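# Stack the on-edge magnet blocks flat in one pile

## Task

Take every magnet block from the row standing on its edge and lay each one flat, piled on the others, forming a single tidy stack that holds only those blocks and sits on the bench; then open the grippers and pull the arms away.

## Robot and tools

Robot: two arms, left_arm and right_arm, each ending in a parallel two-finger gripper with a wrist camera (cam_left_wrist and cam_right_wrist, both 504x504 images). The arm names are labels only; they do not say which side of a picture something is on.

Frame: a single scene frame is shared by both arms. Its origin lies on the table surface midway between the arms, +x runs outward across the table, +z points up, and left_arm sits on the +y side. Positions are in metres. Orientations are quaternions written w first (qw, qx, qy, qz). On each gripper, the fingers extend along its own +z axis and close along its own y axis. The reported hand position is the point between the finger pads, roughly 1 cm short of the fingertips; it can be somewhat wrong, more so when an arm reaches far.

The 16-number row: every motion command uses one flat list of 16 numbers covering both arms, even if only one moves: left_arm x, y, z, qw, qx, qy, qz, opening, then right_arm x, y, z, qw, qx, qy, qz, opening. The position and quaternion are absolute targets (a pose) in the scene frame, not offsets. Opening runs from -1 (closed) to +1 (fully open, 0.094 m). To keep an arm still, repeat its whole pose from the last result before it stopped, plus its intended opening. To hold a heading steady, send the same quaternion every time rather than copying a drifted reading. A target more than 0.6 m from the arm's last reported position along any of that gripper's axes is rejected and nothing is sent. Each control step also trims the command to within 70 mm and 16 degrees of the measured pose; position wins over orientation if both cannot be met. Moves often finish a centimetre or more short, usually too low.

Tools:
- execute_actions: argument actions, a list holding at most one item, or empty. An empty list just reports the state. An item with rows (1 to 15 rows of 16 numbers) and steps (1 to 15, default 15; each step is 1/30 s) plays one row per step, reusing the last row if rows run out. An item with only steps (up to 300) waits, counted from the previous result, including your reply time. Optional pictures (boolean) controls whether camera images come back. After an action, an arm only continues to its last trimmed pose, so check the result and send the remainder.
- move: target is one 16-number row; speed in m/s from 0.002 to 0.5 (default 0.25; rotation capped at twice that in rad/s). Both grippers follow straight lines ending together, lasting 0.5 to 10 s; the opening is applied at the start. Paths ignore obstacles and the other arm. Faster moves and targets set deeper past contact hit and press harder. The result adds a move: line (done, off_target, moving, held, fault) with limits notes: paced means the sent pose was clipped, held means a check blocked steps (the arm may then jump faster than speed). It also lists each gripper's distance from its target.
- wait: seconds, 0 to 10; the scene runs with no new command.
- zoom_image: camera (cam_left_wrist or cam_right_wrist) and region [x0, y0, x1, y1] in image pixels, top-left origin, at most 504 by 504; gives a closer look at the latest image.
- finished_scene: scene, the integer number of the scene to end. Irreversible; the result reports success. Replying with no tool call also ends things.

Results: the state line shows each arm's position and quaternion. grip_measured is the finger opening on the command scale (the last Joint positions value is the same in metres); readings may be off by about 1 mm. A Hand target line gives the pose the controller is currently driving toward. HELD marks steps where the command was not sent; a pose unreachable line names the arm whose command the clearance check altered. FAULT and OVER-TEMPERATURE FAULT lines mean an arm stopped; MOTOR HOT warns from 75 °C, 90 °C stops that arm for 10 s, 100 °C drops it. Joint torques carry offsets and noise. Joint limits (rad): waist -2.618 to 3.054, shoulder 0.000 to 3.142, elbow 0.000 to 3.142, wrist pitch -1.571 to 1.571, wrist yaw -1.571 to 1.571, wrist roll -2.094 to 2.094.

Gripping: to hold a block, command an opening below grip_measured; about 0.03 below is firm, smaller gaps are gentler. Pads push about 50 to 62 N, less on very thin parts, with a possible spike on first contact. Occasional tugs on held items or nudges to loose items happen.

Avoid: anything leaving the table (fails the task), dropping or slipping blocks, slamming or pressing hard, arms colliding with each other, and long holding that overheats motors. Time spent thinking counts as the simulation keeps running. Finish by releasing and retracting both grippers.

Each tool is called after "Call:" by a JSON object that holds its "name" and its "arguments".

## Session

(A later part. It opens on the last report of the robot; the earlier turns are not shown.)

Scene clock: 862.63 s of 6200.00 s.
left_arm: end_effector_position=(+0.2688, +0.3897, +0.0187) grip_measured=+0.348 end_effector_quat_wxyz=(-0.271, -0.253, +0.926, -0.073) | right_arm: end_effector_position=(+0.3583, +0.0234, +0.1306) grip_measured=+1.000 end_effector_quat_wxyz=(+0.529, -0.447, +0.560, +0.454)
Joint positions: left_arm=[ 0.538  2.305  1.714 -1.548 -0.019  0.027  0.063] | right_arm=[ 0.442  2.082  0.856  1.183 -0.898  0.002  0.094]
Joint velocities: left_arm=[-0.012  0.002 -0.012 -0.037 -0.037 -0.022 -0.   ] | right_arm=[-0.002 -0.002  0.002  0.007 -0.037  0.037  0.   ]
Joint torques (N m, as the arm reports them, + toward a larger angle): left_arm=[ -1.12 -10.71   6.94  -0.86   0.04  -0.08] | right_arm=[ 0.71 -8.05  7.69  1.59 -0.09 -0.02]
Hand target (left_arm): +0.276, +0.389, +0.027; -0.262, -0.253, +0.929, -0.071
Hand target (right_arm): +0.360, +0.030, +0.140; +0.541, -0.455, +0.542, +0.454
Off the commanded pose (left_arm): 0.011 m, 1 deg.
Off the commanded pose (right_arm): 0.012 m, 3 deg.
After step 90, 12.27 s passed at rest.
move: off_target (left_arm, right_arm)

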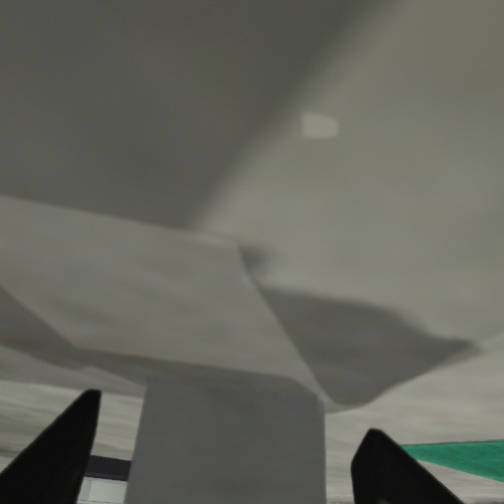

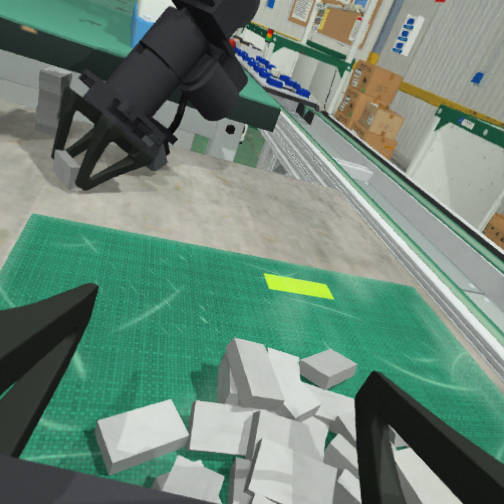

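Call:
{"name": "execute_actions", "arguments": {"actions": [{"rows":[[0.2758,0.3890,0.027,-0.262,-0.253,0.929,-0.071,0.28,0.36,0.03,0.14,0.542,-0.455,0.542,0.455,1],[0.2758,0.3890,0.027,-0.262,-0.253,0.929,-0.071,0.22,0.36,0.03,0.14,0.542,-0.455,0.542,0.455,1],[0.2758,0.3890,0.027,-0.262,-0.253,0.929,-0.071,0.16,0.36,0.03,0.14,0.542,-0.455,0.542,0.455,1],[0.2758,0.3890,0.027,-0.262,-0.253,0.929,-0.071,0.11,0.36,0.03,0.14,0.542,-0.455,0.542,0.455,1],[0.2758,0.3890,0.027,-0.262,-0.253,0.929,-0.071,0.07,0.36,0.03,0.14,0.542,-0.455,0.542,0.455,1],[0.2758,0.3890,0.027,-0.262,-0.253,0.929,-0.071,0.04,0.36,0.03,0.14,0.542,-0.455,0.542,0.455,1],[0.2758,0.3890,0.027,-0.262,-0.253,0.929,-0.071,0.01,0.36,0.03,0.14,0.542,-0.455,0.542,0.455,1],[0.2758,0.3890,0.027,-0.262,-0.253,0.929,-0.071,-0.015,0.36,0.03,0.14,0.542,-0.455,0.542,0.455,1],[0.2758,0.3890,0.027,-0.262,-0.253,0.929,-0.071,-0.04,0.36,0.03,0.14,0.542,-0.455,0.542,0.455,1],[0.2758,0.3890,0.027,-0.262,-0.253,0.929,-0.071,-0.06,0.36,0.03,0.14,0.542,-0.455,0.542,0.455,1],[0.2758,0.3890,0.027,-0.262,-0.253,0.929,-0.071,-0.08,0.36,0.03,0.14,0.542,-0.455,0.542,0.455,1],[0.2758,0.3890,0.027,-0.262,-0.253,0.929,-0.071,-0.095,0.36,0.03,0.14,0.542,-0.455,0.542,0.455,1],[0.2758,0.3890,0.027,-0.262,-0.253,0.929,-0.071,-0.11,0.36,0.03,0.14,0.542,-0.455,0.542,0.455,1],[0.2758,0.3890,0.027,-0.262,-0.253,0.929,-0.071,-0.125,0.36,0.03,0.14,0.542,-0.455,0.542,0.455,1],[0.2758,0.3890,0.027,-0.262,-0.253,0.929,-0.071,-0.14,0.36,0.03,0.14,0.542,-0.455,0.542,0.455,1]],"steps":15}]}}

Call:
{"name": "zoom_image", "arguments": {"camera": "cam_right_wrist", "region": [30,90,190,220]}}

Scene clock: 876.17 s of 6200.00 s.
left_arm: end_effector_position=(+0.2687, +0.3897, +0.0188) grip_measured=-0.108 end_effector_quat_wxyz=(-0.271, -0.253, +0.926, -0.073) | right_arm: end_effector_position=(+0.3583, +0.0234, +0.1306) grip_measured=+1.000 end_effector_quat_wxyz=(+0.529, -0.447, +0.560, +0.454)
Joint positions: left_arm=[ 0.538  2.305  1.714 -1.549 -0.019  0.027  0.042] | right_arm=[ 0.442  2.082  0.856  1.183 -0.898  0.002  0.094]
Joint velocities: left_arm=[-0.012 -0.012 -0.002 -0.066 -0.037  0.037  0.   ] | right_arm=[-0.017 -0.002  0.002 -0.066 -0.066  0.051  0.   ]
Joint torques (N m, as the arm reports them, + toward a larger angle): left_arm=[ -1.04 -10.68   7.    -0.86   0.06  -0.09] | right_arm=[ 0.74 -8.02  7.83  1.59 -0.07 -0.06]
Hand target (left_arm): +0.276, +0.389, +0.027; -0.262, -0.253, +0.929, -0.071
Hand target (right_arm): +0.360, +0.030, +0.140; +0.541, -0.455, +0.542, +0.454
Off the commanded pose (left_arm): 0.011 m, 1 deg.
Off the commanded pose (right_arm): 0.012 m, 3 deg.
Steps of this call (steps 1 to 90: nothing new was sent; then 10.03 s passed at rest; steps 91 to 105: all 15 steps of this action). Readings (end_effector_position):
91: left_arm (+0.2687, +0.3897, +0.0188) | right_arm (+0.3583, +0.0234, +0.1306)
92: left_arm (+0.2687, +0.3897, +0.0188) | right_arm (+0.3583, +0.0234, +0.1306)
94: left_arm (+0.2687, +0.3897, +0.0188) | right_arm (+0.3583, +0.0234, +0.1306)
98: left_arm (+0.2687, +0.3897, +0.0188) | right_arm (+0.3583, +0.0234, +0.1306)
105: the state above

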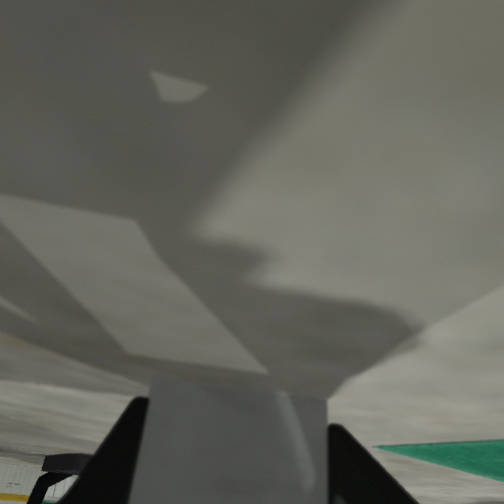

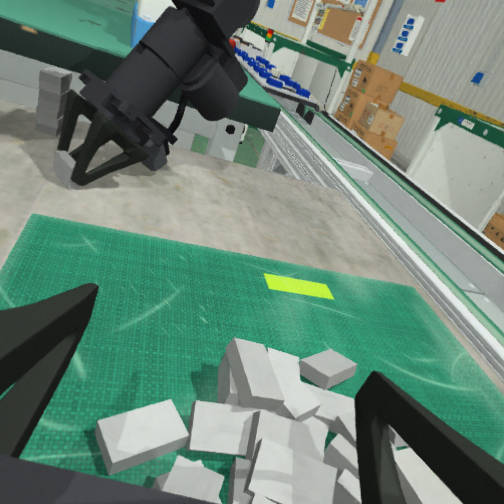

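Region (30, 90, 190, 220) of cam_right_wrist's 504x504 image, scaled by 3.150, with more detail than that image has; it fills the top 410 rows of this view, and the rest is white.

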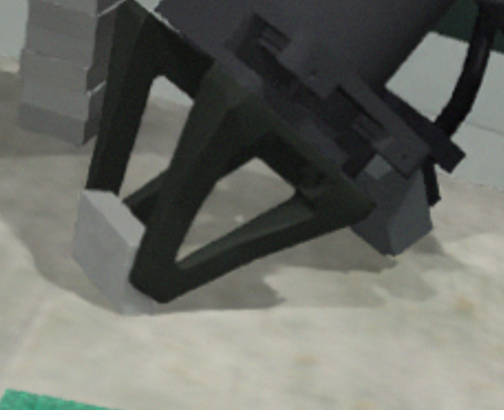

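Call:
{"name": "move", "arguments": {"target": [0.278,0.391,0.065,-0.245,-0.254,0.933,-0.067,-0.14,0.36,0.03,0.14,0.542,-0.455,0.542,0.455,1], "speed": 0.05}}

Call:
{"name": "zoom_image", "arguments": {"camera": "cam_right_wrist", "region": [30,70,190,200]}}

Scene clock: 881.03 s of 6200.00 s.
left_arm: end_effector_position=(+0.2737, +0.3928, +0.0492) grip_measured=-0.108 end_effector_quat_wxyz=(-0.230, -0.257, +0.937, -0.061) | right_arm: end_effector_position=(+0.3583, +0.0234, +0.1306) grip_measured=+1.000 end_effector_quat_wxyz=(+0.529, -0.447, +0.560, +0.454)
Joint positions: left_arm=[ 0.538  2.203  1.714 -1.562 -0.019  0.027  0.042] | right_arm=[ 0.442  2.082  0.856  1.183 -0.898  0.002  0.094]
Joint velocities: left_arm=[ 0.002  0.017 -0.012 -0.007 -0.022 -0.022  0.   ] | right_arm=[-0.007 -0.002  0.002 -0.022 -0.066  0.037  0.   ]
Joint torques (N m, as the arm reports them, + toward a larger angle): left_arm=[ -0.92 -12.17   6.56  -0.78   0.06  -0.03] | right_arm=[ 0.73 -8.02  7.75  1.58 -0.09 -0.02]
Hand target (left_arm): +0.277, +0.391, +0.064; -0.216, -0.256, +0.940, -0.058
Hand target (right_arm): +0.360, +0.030, +0.140; +0.541, -0.455, +0.542, +0.454
Off the commanded pose (left_arm): 0.016 m, 2 deg.
Off the commanded pose (right_arm): 0.012 m, 3 deg.
joint sent to its limit (left arm) — the command would take joint 4 (wrist pitch) past its lower limit, so that joint was sent only as far as its limit.
After step 90, 0.63 s passed at rest.
move: off_target (left_arm, right_arm)

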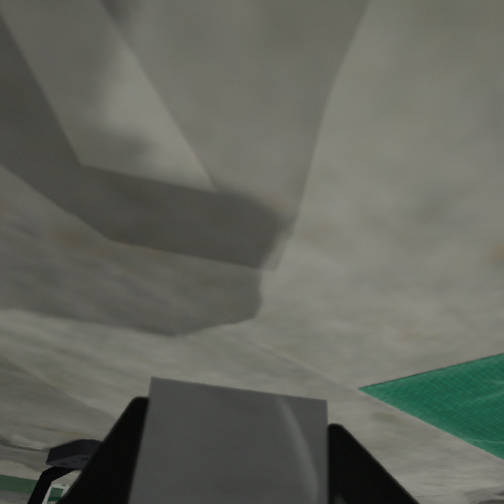

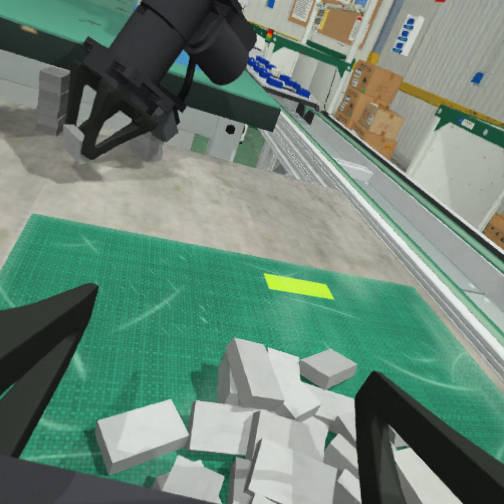

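Region (30, 70, 190, 200) of cam_right_wrist's 504x504 image, scaled by 3.150, with more detail than that image has; it fills the top 410 rows of this view, and the rest is white.

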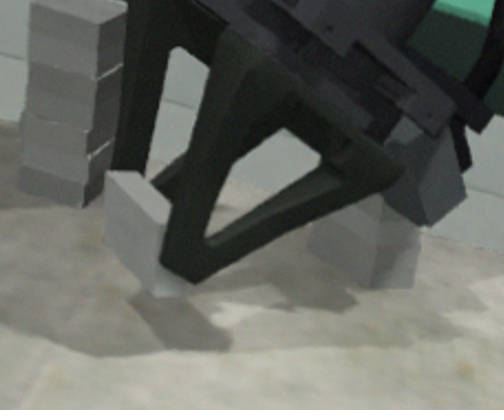

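Call:
{"name": "move", "arguments": {"target": [0.31,0.44,0.14,0.124,-0.306,0.943,0.04,-0.14,0.36,0.03,0.14,0.542,-0.455,0.542,0.455,1], "speed": 0.12}}

Call:
{"name": "move", "arguments": {"target": [0.349,0.537,0.115,0.485,-0.306,0.797,0.186,-0.14,0.36,0.03,0.14,0.542,-0.455,0.542,0.455,1], "speed": 0.12}}

Call:
{"name": "zoom_image", "arguments": {"camera": "cam_right_wrist", "region": [100,60,210,170]}}

Scene clock: 888.33 s of 6200.00 s.
left_arm: end_effector_position=(+0.3059, +0.4339, +0.1260) grip_measured=-0.108 end_effector_quat_wxyz=(+0.093, -0.304, +0.948, +0.031) | right_arm: end_effector_position=(+0.3583, +0.0234, +0.1306) grip_measured=+1.000 end_effector_quat_wxyz=(+0.529, -0.447, +0.560, +0.454)
Joint positions: left_arm=[ 0.596  1.704  1.422 -1.093 -0.001  0.005  0.042] | right_arm=[ 0.442  2.082  0.856  1.183 -0.898  0.002  0.094]
Joint velocities: left_arm=[-0.002  0.012 -0.002  0.022  0.007  0.066 -0.   ] | right_arm=[-0.012  0.027 -0.007  0.007  0.066 -0.037  0.   ]
Joint torques (N m, as the arm reports them, + toward a larger angle): left_arm=[ 1.04 -9.26  6.51  0.78  0.09 -0.09] | right_arm=[ 0.63 -8.07  7.76  1.59 -0.06 -0.02]
Hand target (left_arm): +0.310, +0.440, +0.140; +0.124, -0.311, +0.942, +0.037
Hand target (right_arm): +0.360, +0.030, +0.140; +0.541, -0.455, +0.542, +0.454
Off the commanded pose (left_arm): 0.016 m, 4 deg.
Off the commanded pose (right_arm): 0.012 m, 3 deg.
After step 90, 0.77 s passed at rest.
move: off_target (left_arm, right_arm)

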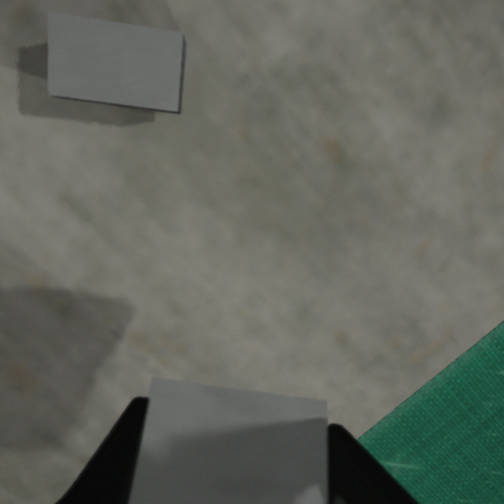

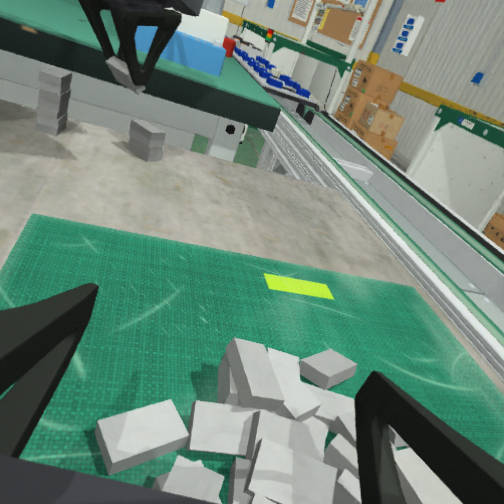

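Scene clock: 892.77 s of 6200.00 s.
left_arm: end_effector_position=(+0.3469, +0.5305, +0.1007) grip_measured=-0.108 end_effector_quat_wxyz=(+0.464, -0.312, +0.811, +0.174) | right_arm: end_effector_position=(+0.3583, +0.0234, +0.1306) grip_measured=+1.000 end_effector_quat_wxyz=(+0.529, -0.447, +0.560, +0.454)
Joint positions: left_arm=[0.728 1.63  0.728 0.368 0.027 0.007 0.042] | right_arm=[ 0.442  2.082  0.856  1.183 -0.898  0.002  0.094]
Joint velocities: left_arm=[ 0.002  0.012  0.007 -0.037  0.007 -0.022  0.   ] | right_arm=[-0.007 -0.002  0.017  0.007  0.022 -0.037  0.   ]
Joint torques (N m, as the arm reports them, + toward a larger angle): left_arm=[ 0.95 -5.81  6.61  1.99  0.09 -0.1 ] | right_arm=[ 0.75 -8.1   7.78  1.61 -0.09 -0.04]
Hand target (left_arm): +0.350, +0.538, +0.113; +0.487, -0.311, +0.796, +0.180
Hand target (right_arm): +0.360, +0.030, +0.140; +0.541, -0.455, +0.542, +0.454
Off the commanded pose (left_arm): 0.016 m, 3 deg.
Off the commanded pose (right_arm): 0.012 m, 3 deg.
move: off_target (left_arm, right_arm)

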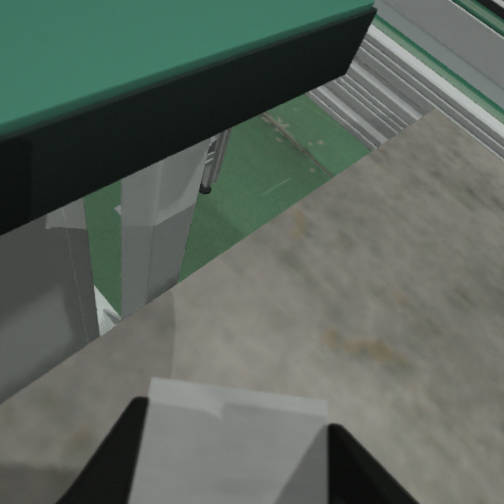

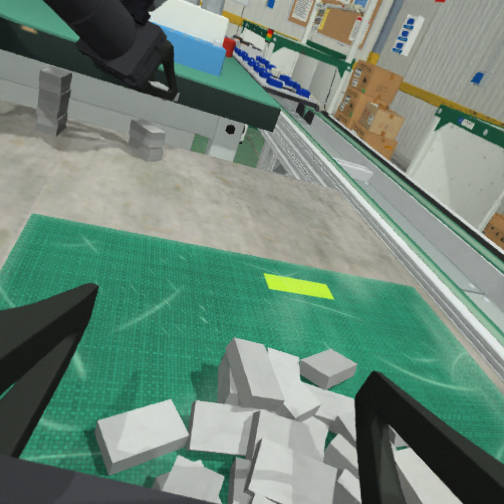

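Region (100, 60, 210, 170) of cam_right_wrist's 504x504 image, scaled by 4.582, with more detail than that image has.

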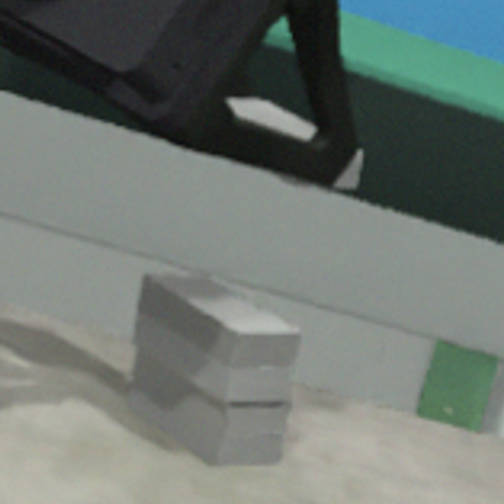

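Call:
{"name": "move", "arguments": {"target": [0.346,0.5345,0.085,0.475,-0.308,0.802,0.182,-0.14,0.36,0.03,0.14,0.542,-0.455,0.542,0.455,1], "speed": 0.04}}

Call:
{"name": "zoom_image", "arguments": {"camera": "cam_right_wrist", "region": [110,70,210,170]}}

Scene clock: 899.97 s of 6200.00 s.
left_arm: end_effector_position=(+0.3419, +0.5258, +0.0702) grip_measured=-0.108 end_effector_quat_wxyz=(+0.450, -0.315, +0.818, +0.168) | right_arm: end_effector_position=(+0.3583, +0.0234, +0.1306) grip_measured=+1.000 end_effector_quat_wxyz=(+0.529, -0.447, +0.560, +0.454)
Joint positions: left_arm=[0.728 1.694 0.677 0.448 0.027 0.007 0.042] | right_arm=[ 0.442  2.082  0.856  1.183 -0.898  0.002  0.094]
Joint velocities: left_arm=[ 0.012  0.027  0.002  0.066  0.037 -0.022  0.001] | right_arm=[-0.002  0.007 -0.002  0.037 -0.007 -0.007  0.   ]
Joint torques (N m, as the arm reports them, + toward a larger angle): left_arm=[ 0.69 -6.26  5.8   2.01  0.02  0.03] | right_arm=[ 0.78 -8.06  7.73  1.58 -0.07 -0.04]
Hand target (left_arm): +0.346, +0.534, +0.085; +0.475, -0.309, +0.804, +0.182
Hand target (right_arm): +0.360, +0.030, +0.140; +0.541, -0.455, +0.542, +0.454
Off the commanded pose (left_arm): 0.018 m, 4 deg.
Off the commanded pose (right_arm): 0.012 m, 3 deg.
After step 90, 3.37 s passed at rest.
move: off_target (left_arm, right_arm)

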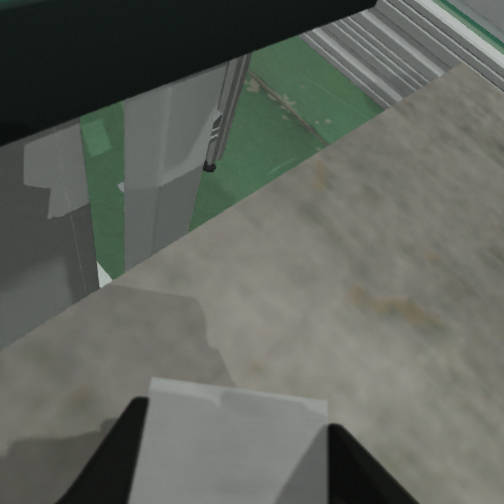

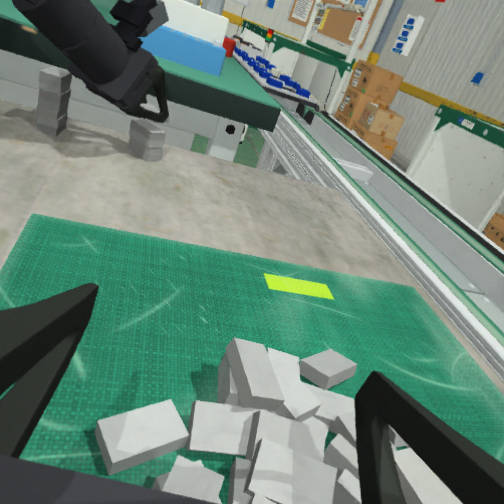

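Region (110, 70, 210, 170) of cam_right_wrist's 504x504 image, scaled by 5.040, with more detail than that image has.

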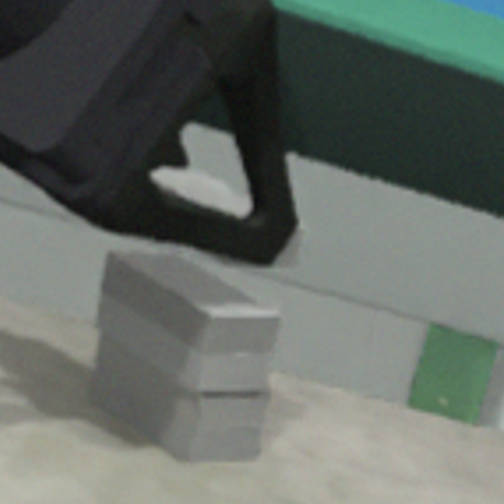

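Call:
{"name": "move", "arguments": {"target": [0.342,0.531,0.081,0.475,-0.308,0.802,0.182,-0.14,0.36,0.03,0.14,0.542,-0.455,0.542,0.455,1], "speed": 0.02}}

Call:
{"name": "zoom_image", "arguments": {"camera": "cam_right_wrist", "region": [110,70,210,170]}}

Scene clock: 907.87 s of 6200.00 s.
left_arm: end_effector_position=(+0.3394, +0.5235, +0.0674) grip_measured=-0.108 end_effector_quat_wxyz=(+0.454, -0.314, +0.816, +0.170) | right_arm: end_effector_position=(+0.3583, +0.0234, +0.1306) grip_measured=+1.000 end_effector_quat_wxyz=(+0.529, -0.447, +0.560, +0.454)
Joint positions: left_arm=[0.728 1.694 0.652 0.481 0.027 0.007 0.042] | right_arm=[ 0.442  2.082  0.856  1.183 -0.898  0.002  0.094]
Joint velocities: left_arm=[ 0.012 -0.022  0.012  0.037  0.022 -0.037 -0.   ] | right_arm=[-0.012 -0.017 -0.012 -0.037 -0.007  0.051  0.   ]
Joint torques (N m, as the arm reports them, + toward a larger angle): left_arm=[ 0.82 -6.44  5.72  1.96  0.07  0.03] | right_arm=[ 0.76 -8.07  7.77  1.58 -0.07 -0.03]
Hand target (left_arm): +0.342, +0.531, +0.081; +0.475, -0.309, +0.803, +0.182
Hand target (right_arm): +0.360, +0.030, +0.140; +0.541, -0.455, +0.542, +0.454
Off the commanded pose (left_arm): 0.016 m, 3 deg.
Off the commanded pose (right_arm): 0.012 m, 3 deg.
After step 90, 3.30 s passed at rest.
move: off_target (left_arm, right_arm)

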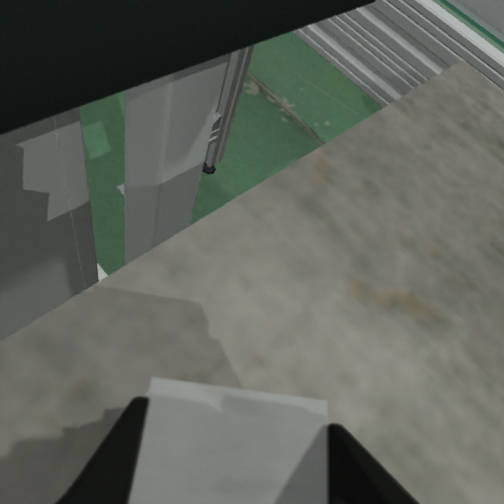

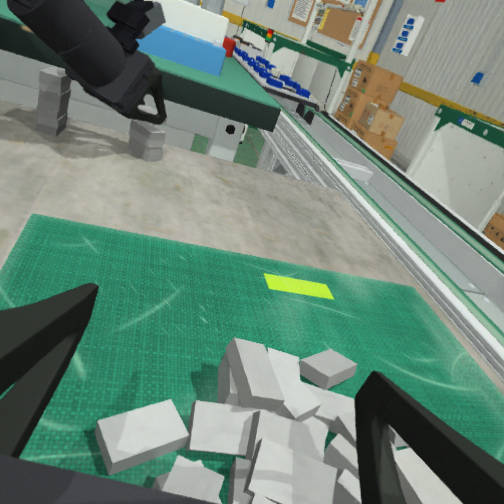

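Region (110, 70, 210, 170) of cam_right_wrist's 504x504 image, scaled by 5.040, with more detail than that image has.

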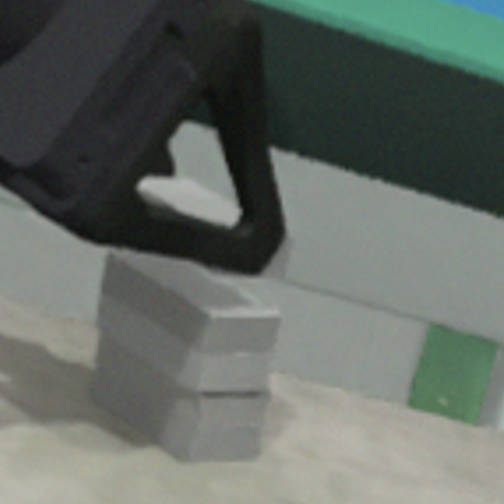

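Call:
{"name": "move", "arguments": {"target": [0.3405,0.5295,0.075,0.475,-0.308,0.802,0.182,-0.14,0.36,0.03,0.14,0.542,-0.455,0.542,0.455,1], "speed": 0.015}}

Call:
{"name": "zoom_image", "arguments": {"camera": "cam_right_wrist", "region": [130,90,190,150]}}

Scene clock: 918.37 s of 6200.00 s.
left_arm: end_effector_position=(+0.3393, +0.5234, +0.0649) grip_measured=-0.108 end_effector_quat_wxyz=(+0.457, -0.314, +0.815, +0.171) | right_arm: end_effector_position=(+0.3583, +0.0234, +0.1306) grip_measured=+1.000 end_effector_quat_wxyz=(+0.529, -0.447, +0.560, +0.454)
Joint positions: left_arm=[0.728 1.705 0.64  0.513 0.027 0.007 0.042] | right_arm=[ 0.442  2.082  0.856  1.183 -0.898  0.002  0.094]
Joint velocities: left_arm=[-0.022  0.007  0.002  0.007 -0.051 -0.037 -0.002] | right_arm=[-0.007 -0.002  0.007 -0.051 -0.022 -0.037  0.   ]
Joint torques (N m, as the arm reports them, + toward a larger angle): left_arm=[ 0.86 -6.15  5.12  1.97  0.04  0.03] | right_arm=[ 0.69 -7.98  7.76  1.58 -0.09 -0.04]
Hand target (left_arm): +0.340, +0.529, +0.075; +0.475, -0.309, +0.804, +0.182
Hand target (right_arm): +0.360, +0.030, +0.140; +0.541, -0.455, +0.542, +0.454
Off the commanded pose (left_arm): 0.012 m, 3 deg.
Off the commanded pose (right_arm): 0.012 m, 3 deg.
After step 90, 5.37 s passed at rest.
move: off_target (left_arm, right_arm)

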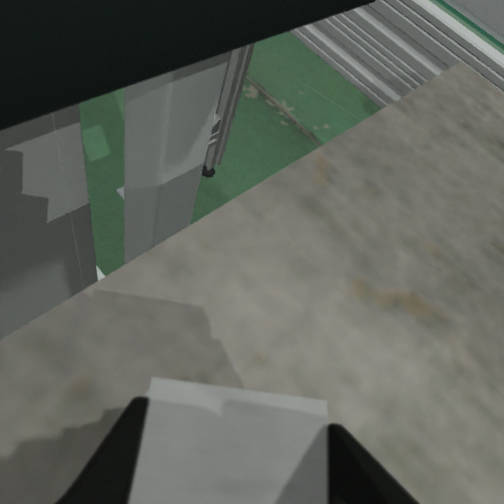

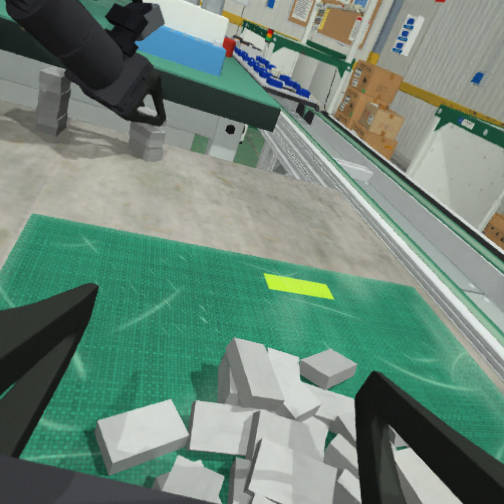

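Region (130, 90, 190, 150) of cam_right_wrist's 504x504 image, scaled by 8.400, with more detail than that image has.

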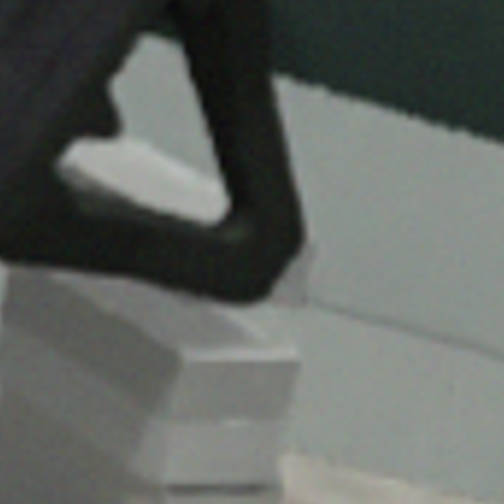

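Call:
{"name": "move", "arguments": {"target": [0.3398,0.5288,0.067,0.475,-0.308,0.802,0.182,-0.14,0.36,0.03,0.14,0.542,-0.455,0.542,0.455,1], "speed": 0.012}}

Call:
{"name": "zoom_image", "arguments": {"camera": "cam_right_wrist", "region": [130,90,190,150]}}

Scene clock: 925.00 s of 6200.00 s.
left_arm: end_effector_position=(+0.3386, +0.5227, +0.0576) grip_measured=-0.108 end_effector_quat_wxyz=(+0.458, -0.313, +0.814, +0.171) | right_arm: end_effector_position=(+0.3583, +0.0234, +0.1306) grip_measured=+1.000 end_effector_quat_wxyz=(+0.529, -0.447, +0.560, +0.454)
Joint positions: left_arm=[0.728 1.73  0.625 0.555 0.027 0.008 0.042] | right_arm=[ 0.442  2.082  0.856  1.183 -0.898  0.002  0.094]
Joint velocities: left_arm=[ 0.012 -0.032 -0.027 -0.007 -0.022  0.007 -0.001] | right_arm=[-0.007 -0.027 -0.017 -0.007  0.037 -0.051  0.   ]
Joint torques (N m, as the arm reports them, + toward a larger angle): left_arm=[ 0.8  -6.06  5.05  1.97  0.05  0.04] | right_arm=[ 0.72 -8.03  7.75  1.59 -0.07 -0.05]
Hand target (left_arm): +0.340, +0.529, +0.067; +0.475, -0.309, +0.804, +0.182
Hand target (right_arm): +0.360, +0.030, +0.140; +0.541, -0.455, +0.542, +0.454
Off the commanded pose (left_arm): 0.011 m, 3 deg.
Off the commanded pose (right_arm): 0.012 m, 3 deg.
After step 90, 1.40 s passed at rest.
move: off_target (left_arm, right_arm)

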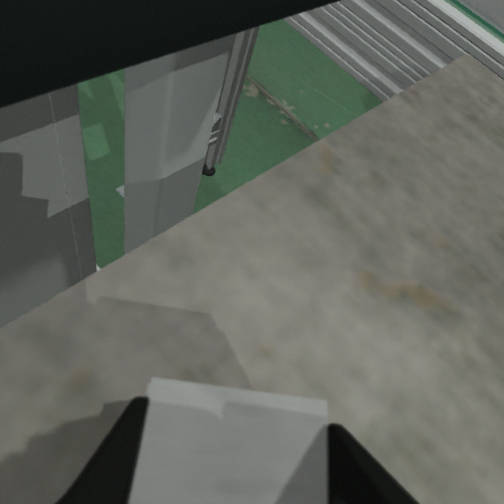

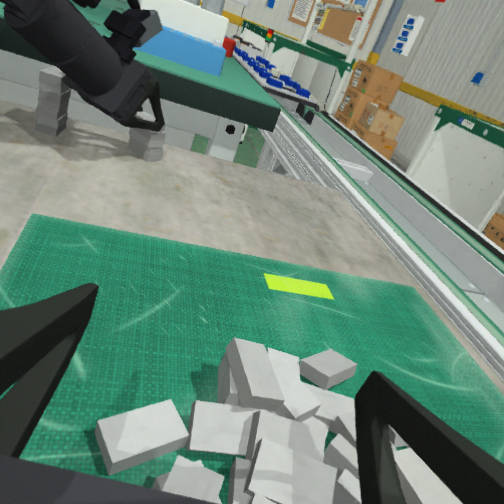

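Region (130, 90, 190, 150) of cam_right_wrist's 504x504 image, scaled by 8.400, with more detail than that image has.

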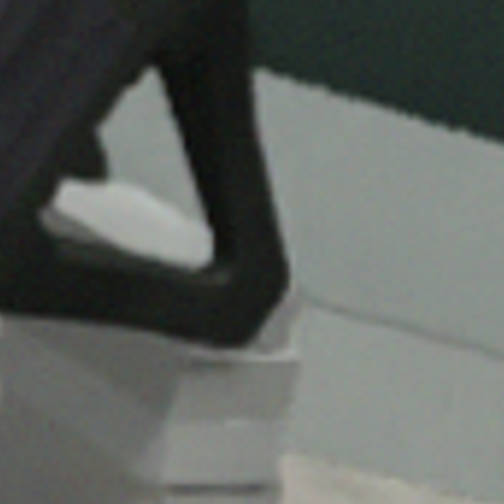

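Call:
{"name": "move", "arguments": {"target": [0.3412,0.530,0.062,0.475,-0.308,0.802,0.182,-0.14,0.36,0.03,0.14,0.542,-0.455,0.542,0.455,1], "speed": 0.008}}

Call:
{"name": "zoom_image", "arguments": {"camera": "cam_right_wrist", "region": [130,90,190,150]}}

Scene clock: 933.93 s of 6200.00 s.
left_arm: end_effector_position=(+0.3414, +0.5253, +0.0567) grip_measured=-0.108 end_effector_quat_wxyz=(+0.465, -0.311, +0.810, +0.174) | right_arm: end_effector_position=(+0.3583, +0.0234, +0.1306) grip_measured=+1.000 end_effector_quat_wxyz=(+0.529, -0.447, +0.560, +0.454)
Joint positions: left_arm=[0.728 1.752 0.625 0.595 0.027 0.008 0.042] | right_arm=[ 0.442  2.082  0.856  1.183 -0.898  0.002  0.094]
Joint velocities: left_arm=[-0.002  0.012 -0.007 -0.022 -0.095 -0.037 -0.   ] | right_arm=[-0.017  0.002 -0.007 -0.037 -0.007 -0.007  0.   ]
Joint torques (N m, as the arm reports them, + toward a larger angle): left_arm=[ 0.81 -5.78  5.    1.84  0.03  0.04] | right_arm=[ 0.76 -8.1   7.77  1.58 -0.07 -0.02]
Hand target (left_arm): +0.341, +0.530, +0.062; +0.476, -0.309, +0.803, +0.182
Hand target (right_arm): +0.360, +0.030, +0.140; +0.541, -0.455, +0.542, +0.454
Off the commanded pose (left_arm): 0.007 m, 2 deg.
Off the commanded pose (right_arm): 0.012 m, 3 deg.
After step 90, 2.73 s passed at rest.
move: off_target (right_arm)

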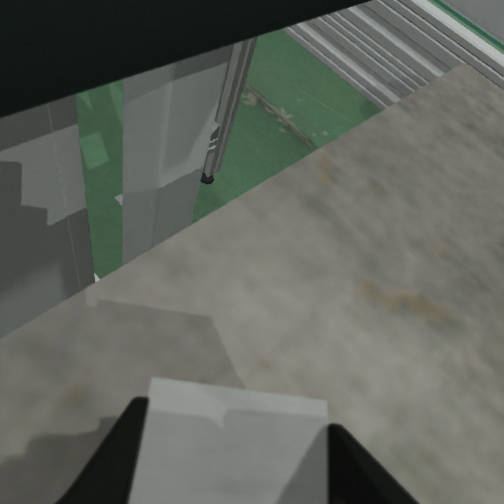

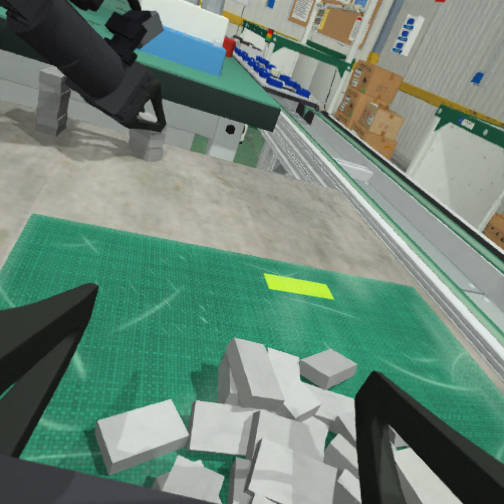

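Region (130, 90, 190, 150) of cam_right_wrist's 504x504 image, scaled by 8.400, with more detail than that image has.

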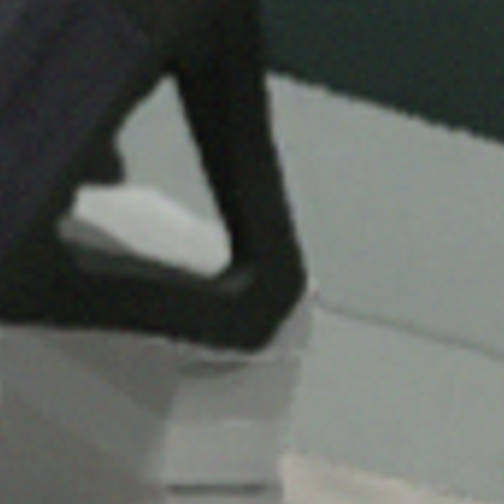

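Call:
{"name": "move", "arguments": {"target": [0.3395,0.5285,0.066,0.455,-0.312,0.813,0.175,-0.14,0.36,0.03,0.14,0.542,-0.455,0.542,0.455,1], "speed": 0.008}}

Call:
{"name": "zoom_image", "arguments": {"camera": "cam_right_wrist", "region": [130,90,190,150]}}

Scene clock: 945.30 s of 6200.00 s.
left_arm: end_effector_position=(+0.3394, +0.5235, +0.0558) grip_measured=-0.108 end_effector_quat_wxyz=(+0.453, -0.312, +0.817, +0.171) | right_arm: end_effector_position=(+0.3583, +0.0234, +0.1306) grip_measured=+1.000 end_effector_quat_wxyz=(+0.529, -0.447, +0.560, +0.454)
Joint positions: left_arm=[0.728 1.736 0.635 0.541 0.027 0.014 0.042] | right_arm=[ 0.442  2.082  0.856  1.183 -0.898  0.002  0.094]
Joint velocities: left_arm=[ 0.002 -0.007  0.012  0.051  0.022 -0.051 -0.   ] | right_arm=[-0.007 -0.017  0.007 -0.051 -0.007 -0.051  0.   ]
Joint torques (N m, as the arm reports them, + toward a larger angle): left_arm=[ 0.7  -7.99  7.1   1.23  0.02  0.02] | right_arm=[ 0.81 -8.05  7.7   1.58 -0.06 -0.03]
Hand target (left_arm): +0.339, +0.528, +0.066; +0.456, -0.313, +0.814, +0.176
Hand target (right_arm): +0.360, +0.030, +0.140; +0.541, -0.455, +0.542, +0.454
Off the commanded pose (left_arm): 0.011 m, 1 deg.
Off the commanded pose (right_arm): 0.012 m, 3 deg.
After step 90, 5.17 s passed at rest.
move: off_target (left_arm, right_arm)

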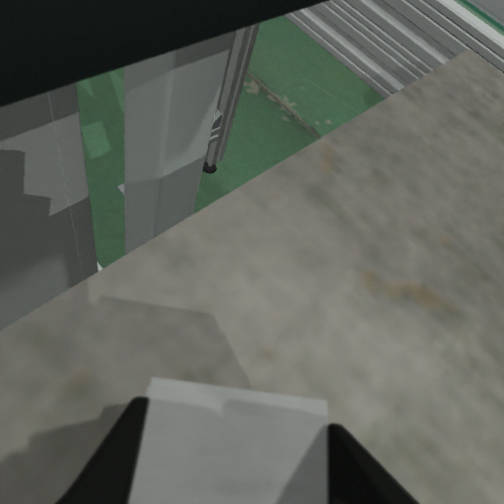

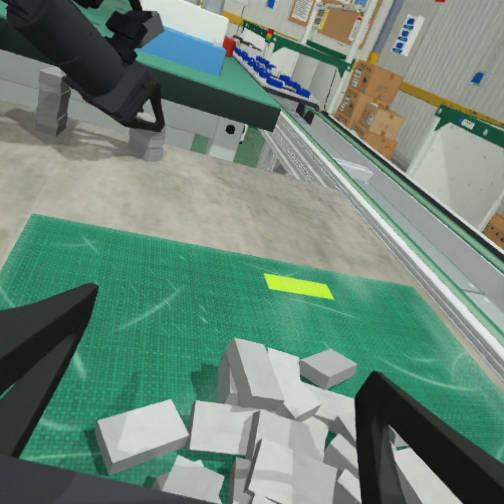

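Region (130, 90, 190, 150) of cam_right_wrist's 504x504 image, scaled by 8.400, with more detail than that image has.

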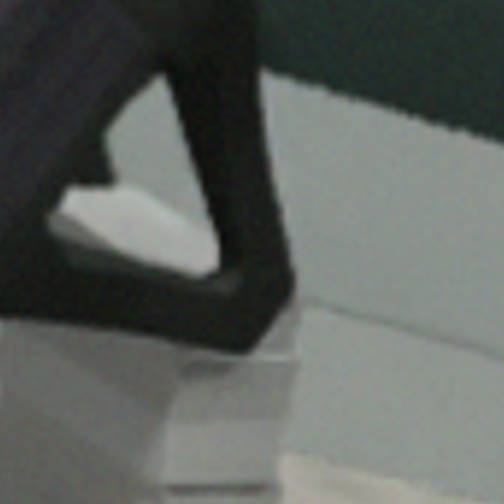

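Call:
{"name": "execute_actions", "arguments": {"actions": [{"rows":[[0.3395,0.5285,0.066,0.455,-0.312,0.813,0.175,-0.115,0.36,0.03,0.14,0.542,-0.455,0.542,0.455,1],[0.3395,0.5285,0.066,0.455,-0.312,0.813,0.175,-0.10,0.36,0.03,0.14,0.542,-0.455,0.542,0.455,1],[0.3395,0.5285,0.066,0.455,-0.312,0.813,0.175,-0.085,0.36,0.03,0.14,0.542,-0.455,0.542,0.455,1],[0.3395,0.5285,0.066,0.455,-0.312,0.813,0.175,-0.065,0.36,0.03,0.14,0.542,-0.455,0.542,0.455,1],[0.3395,0.5285,0.066,0.455,-0.312,0.813,0.175,-0.03,0.36,0.03,0.14,0.542,-0.455,0.542,0.455,1],[0.3395,0.5285,0.066,0.455,-0.312,0.813,0.175,0.02,0.36,0.03,0.14,0.542,-0.455,0.542,0.455,1],[0.3395,0.5285,0.066,0.455,-0.312,0.813,0.175,0.08,0.36,0.03,0.14,0.542,-0.455,0.542,0.455,1],[0.3395,0.5285,0.066,0.455,-0.312,0.813,0.175,0.15,0.36,0.03,0.14,0.542,-0.455,0.542,0.455,1],[0.3395,0.5285,0.066,0.455,-0.312,0.813,0.175,0.22,0.36,0.03,0.14,0.542,-0.455,0.542,0.455,1],[0.3395,0.5285,0.066,0.455,-0.312,0.813,0.175,0.33,0.36,0.03,0.14,0.542,-0.455,0.542,0.455,1]],"steps":15}]}}

Call:
{"name": "move", "arguments": {"target": [0.322,0.512,0.13,0.455,-0.312,0.813,0.175,0.35,0.36,0.03,0.14,0.542,-0.455,0.542,0.455,1], "speed": 0.08}}

Call:
{"name": "zoom_image", "arguments": {"camera": "cam_right_wrist", "region": [110,80,210,180]}}

Scene clock: 953.23 s of 6200.00 s.
left_arm: end_effector_position=(+0.3358, +0.5201, +0.0483) grip_measured=+0.328 end_effector_quat_wxyz=(+0.438, -0.315, +0.825, +0.165) | right_arm: end_effector_position=(+0.3583, +0.0234, +0.1306) grip_measured=+1.000 end_effector_quat_wxyz=(+0.529, -0.447, +0.560, +0.454)
Joint positions: left_arm=[0.728 1.736 0.635 0.505 0.027 0.014 0.062] | right_arm=[ 0.442  2.082  0.856  1.183 -0.898  0.002  0.094]
Joint velocities: left_arm=[ 0.002 -0.012  0.002 -0.022  0.037 -0.037 -0.001] | right_arm=[-0.002  0.002 -0.002 -0.022 -0.051 -0.037  0.   ]
Joint torques (N m, as the arm reports them, + toward a larger angle): left_arm=[ 0.64 -7.99  7.13  1.5   0.03  0.01] | right_arm=[ 0.73 -8.    7.69  1.6  -0.1  -0.06]
Hand target (left_arm): +0.339, +0.528, +0.066; +0.456, -0.313, +0.815, +0.175
Hand target (right_arm): +0.360, +0.030, +0.140; +0.541, -0.455, +0.542, +0.454
Off the commanded pose (left_arm): 0.020 m, 3 deg.
Off the commanded pose (right_arm): 0.012 m, 3 deg.
Steps of this call (steps 1 to 90: nothing new was sent; then 4.43 s passed at rest; steps 91 to 105: all 15 steps of this action). Readings (end_effector_position):
91: left_arm (+0.3394, +0.5235, +0.0559) | right_arm (+0.3583, +0.0234, +0.1306)
92: left_arm (+0.3394, +0.5235, +0.0559) | right_arm (+0.3583, +0.0234, +0.1306)
94: left_arm (+0.3393, +0.5233, +0.0556) | right_arm (+0.3583, +0.0234, +0.1306)
98: left_arm (+0.3370, +0.5212, +0.0508) | right_arm (+0.3583, +0.0234, +0.1306)
105: the state above

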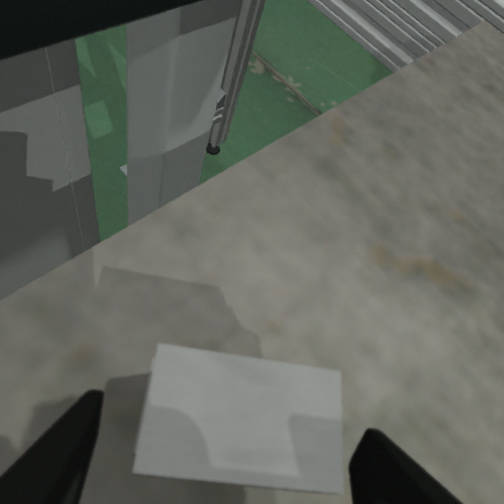

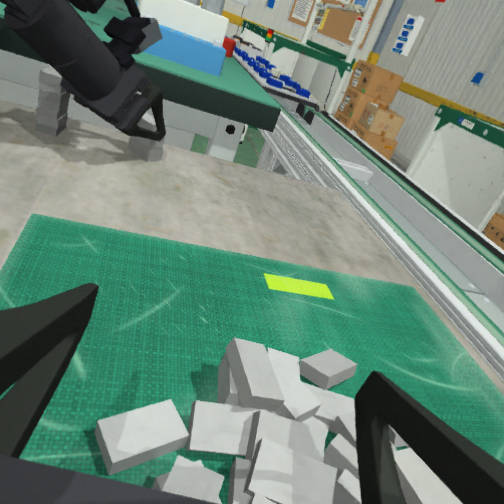

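Scene clock: 955.10 s of 6200.00 s.
left_arm: end_effector_position=(+0.3186, +0.5037, +0.1079) grip_measured=+0.348 end_effector_quat_wxyz=(+0.433, -0.316, +0.828, +0.163) | right_arm: end_effector_position=(+0.3583, +0.0234, +0.1306) grip_measured=+1.000 end_effector_quat_wxyz=(+0.529, -0.447, +0.560, +0.454)
Joint positions: left_arm=[0.728 1.458 0.671 0.179 0.027 0.014 0.063] | right_arm=[ 0.442  2.082  0.856  1.183 -0.898  0.002  0.094]
Joint velocities: left_arm=[ 0.007 -0.002 -0.007 -0.066 -0.007 -0.022  0.   ] | right_arm=[-0.002  0.022  0.007 -0.007  0.007 -0.037  0.   ]
Joint torques (N m, as the arm reports them, + toward a larger angle): left_arm=[ 0.7  -6.83  8.82  1.51  0.02  0.01] | right_arm=[ 0.75 -8.04  7.75  1.6  -0.07 -0.03]
Hand target (left_arm): +0.322, +0.512, +0.131; +0.456, -0.313, +0.815, +0.175
Hand target (right_arm): +0.360, +0.030, +0.140; +0.541, -0.455, +0.542, +0.454
Off the commanded pose (left_arm): 0.024 m, 3 deg.
Off the commanded pose (right_arm): 0.012 m, 3 deg.
move: off_target (left_arm, right_arm)

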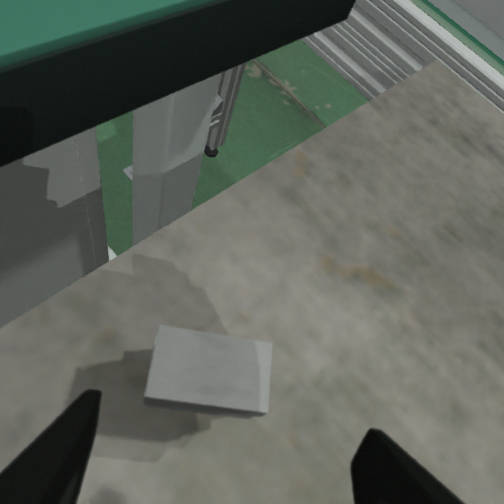

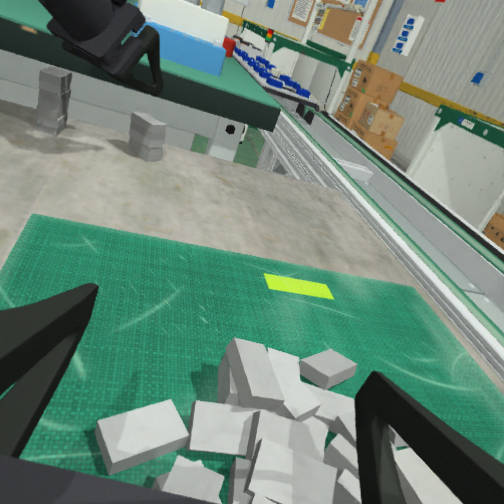

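Region (110, 80, 210, 180) of cam_right_wrist's 504x504 image, scaled by 5.040, with more detail than that image has.

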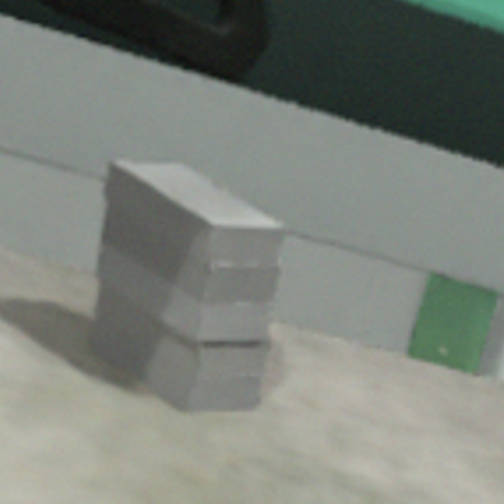

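Call:
{"name": "move", "arguments": {"target": [0.345,0.530,0.15,0.035,-0.358,0.933,0.013,0.55,0.36,0.03,0.14,0.542,-0.455,0.542,0.455,1], "speed": 0.12}}

Scene clock: 968.87 s of 6200.00 s.
left_arm: end_effector_position=(+0.3378, +0.5285, +0.1403) grip_measured=+0.548 end_effector_quat_wxyz=(+0.023, -0.363, +0.931, +0.009) | right_arm: end_effector_position=(+0.3583, +0.0234, +0.1306) grip_measured=+1.000 end_effector_quat_wxyz=(+0.529, -0.447, +0.560, +0.454)
Joint positions: left_arm=[ 0.728  2.244  2.258 -1.536  0.001  0.014  0.073] | right_arm=[ 0.442  2.082  0.856  1.183 -0.898  0.002  0.094]
Joint velocities: left_arm=[ 0.007 -0.017 -0.007 -0.022 -0.022 -0.066 -0.001] | right_arm=[-0.002  0.012 -0.007 -0.007 -0.022  0.007  0.   ]
Joint torques (N m, as the arm reports them, + toward a larger angle): left_arm=[ -1.29 -10.91   8.39   0.29  -0.13   0.  ] | right_arm=[ 0.78 -7.97  7.71  1.61 -0.08 -0.04]
Hand target (left_arm): +0.343, +0.528, +0.150; +0.033, -0.356, +0.934, +0.019
Hand target (right_arm): +0.360, +0.030, +0.140; +0.541, -0.455, +0.542, +0.454
Off the commanded pose (left_arm): 0.012 m, 2 deg.
Off the commanded pose (right_arm): 0.012 m, 3 deg.
After step 90, 6.43 s passed at rest.
move: off_target (left_arm, right_arm)

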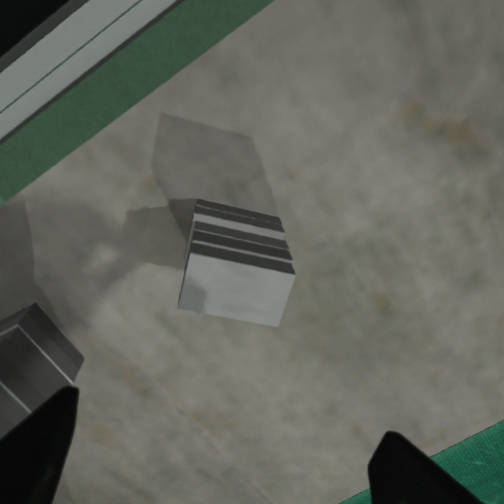

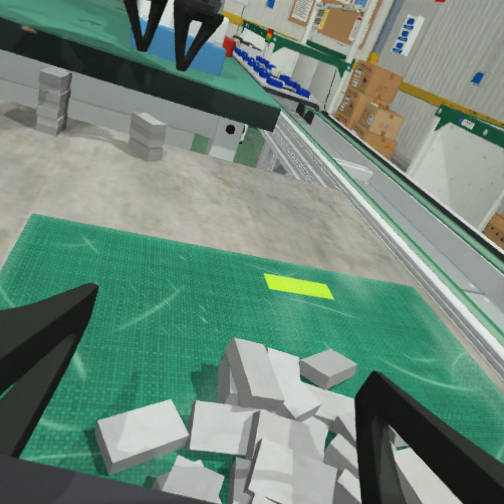

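Call:
{"name": "zoom_image", "arguments": {"camera": "cam_left_wrist", "region": [160,180,320,340]}}

Region (160, 180, 320, 340) of cam_left_wrist's 504x504 image, scaled by 3.150, with more detail than that image has.

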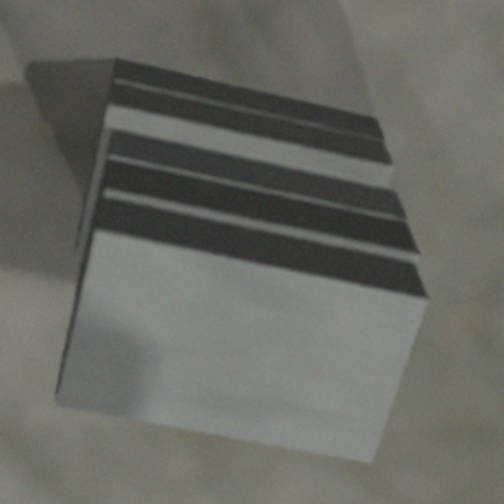

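Call:
{"name": "move", "arguments": {"target": [0.340,0.531,0.095,0.035,-0.358,0.933,0.013,0.55,0.36,0.03,0.14,0.542,-0.455,0.542,0.455,1], "speed": 0.06}}

Scene clock: 998.23 s of 6200.00 s.
left_arm: end_effector_position=(+0.3360, +0.5268, +0.0798) grip_measured=+0.548 end_effector_quat_wxyz=(+0.009, -0.361, +0.933, +0.003) | right_arm: end_effector_position=(+0.3583, +0.0234, +0.1306) grip_measured=+1.000 end_effector_quat_wxyz=(+0.529, -0.447, +0.560, +0.454)
Joint positions: left_arm=[ 0.728  2.229  1.992 -1.315  0.001  0.019  0.073] | right_arm=[ 0.442  2.082  0.856  1.183 -0.898  0.002  0.094]
Joint velocities: left_arm=[-0.002  0.002 -0.027  0.007 -0.051 -0.037  0.   ] | right_arm=[ 0.007  0.002 -0.002 -0.007  0.051 -0.022  0.   ]
Joint torques (N m, as the arm reports them, + toward a larger angle): left_arm=[  0.05 -13.4    5.88   0.45   0.02   0.03] | right_arm=[ 0.81 -7.99  7.69  1.62 -0.07 -0.04]
Hand target (left_arm): +0.340, +0.531, +0.095; +0.035, -0.358, +0.933, +0.013
Hand target (right_arm): +0.360, +0.030, +0.140; +0.541, -0.455, +0.542, +0.454
Off the commanded pose (left_arm): 0.016 m, 3 deg.
Off the commanded pose (right_arm): 0.012 m, 3 deg.
After step 90, 25.03 s passed at rest.
move: off_target (left_arm, right_arm)

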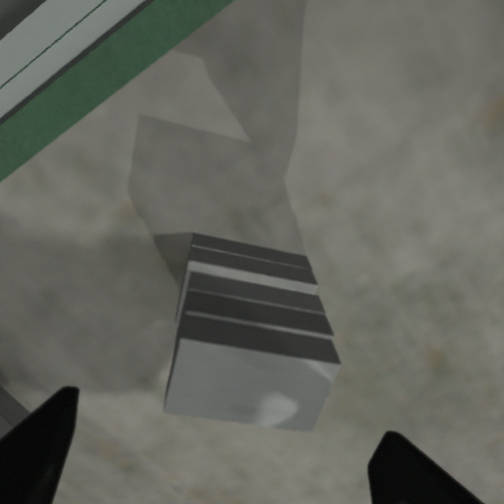

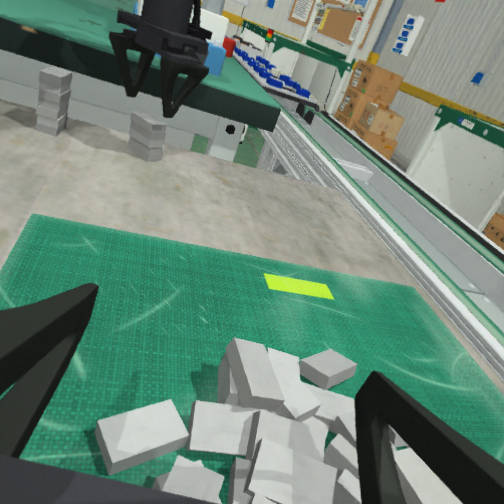

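Call:
{"name": "zoom_image", "arguments": {"camera": "cam_right_wrist", "region": [100,60,210,170]}}

Region (100, 60, 210, 170) of cam_right_wrist's 504x504 image, scaled by 4.582, with more detail than that image has.

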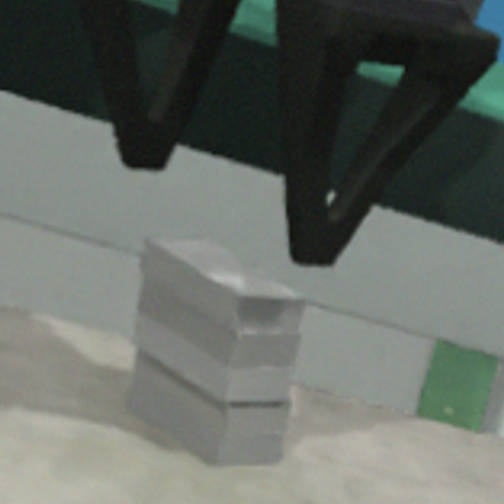

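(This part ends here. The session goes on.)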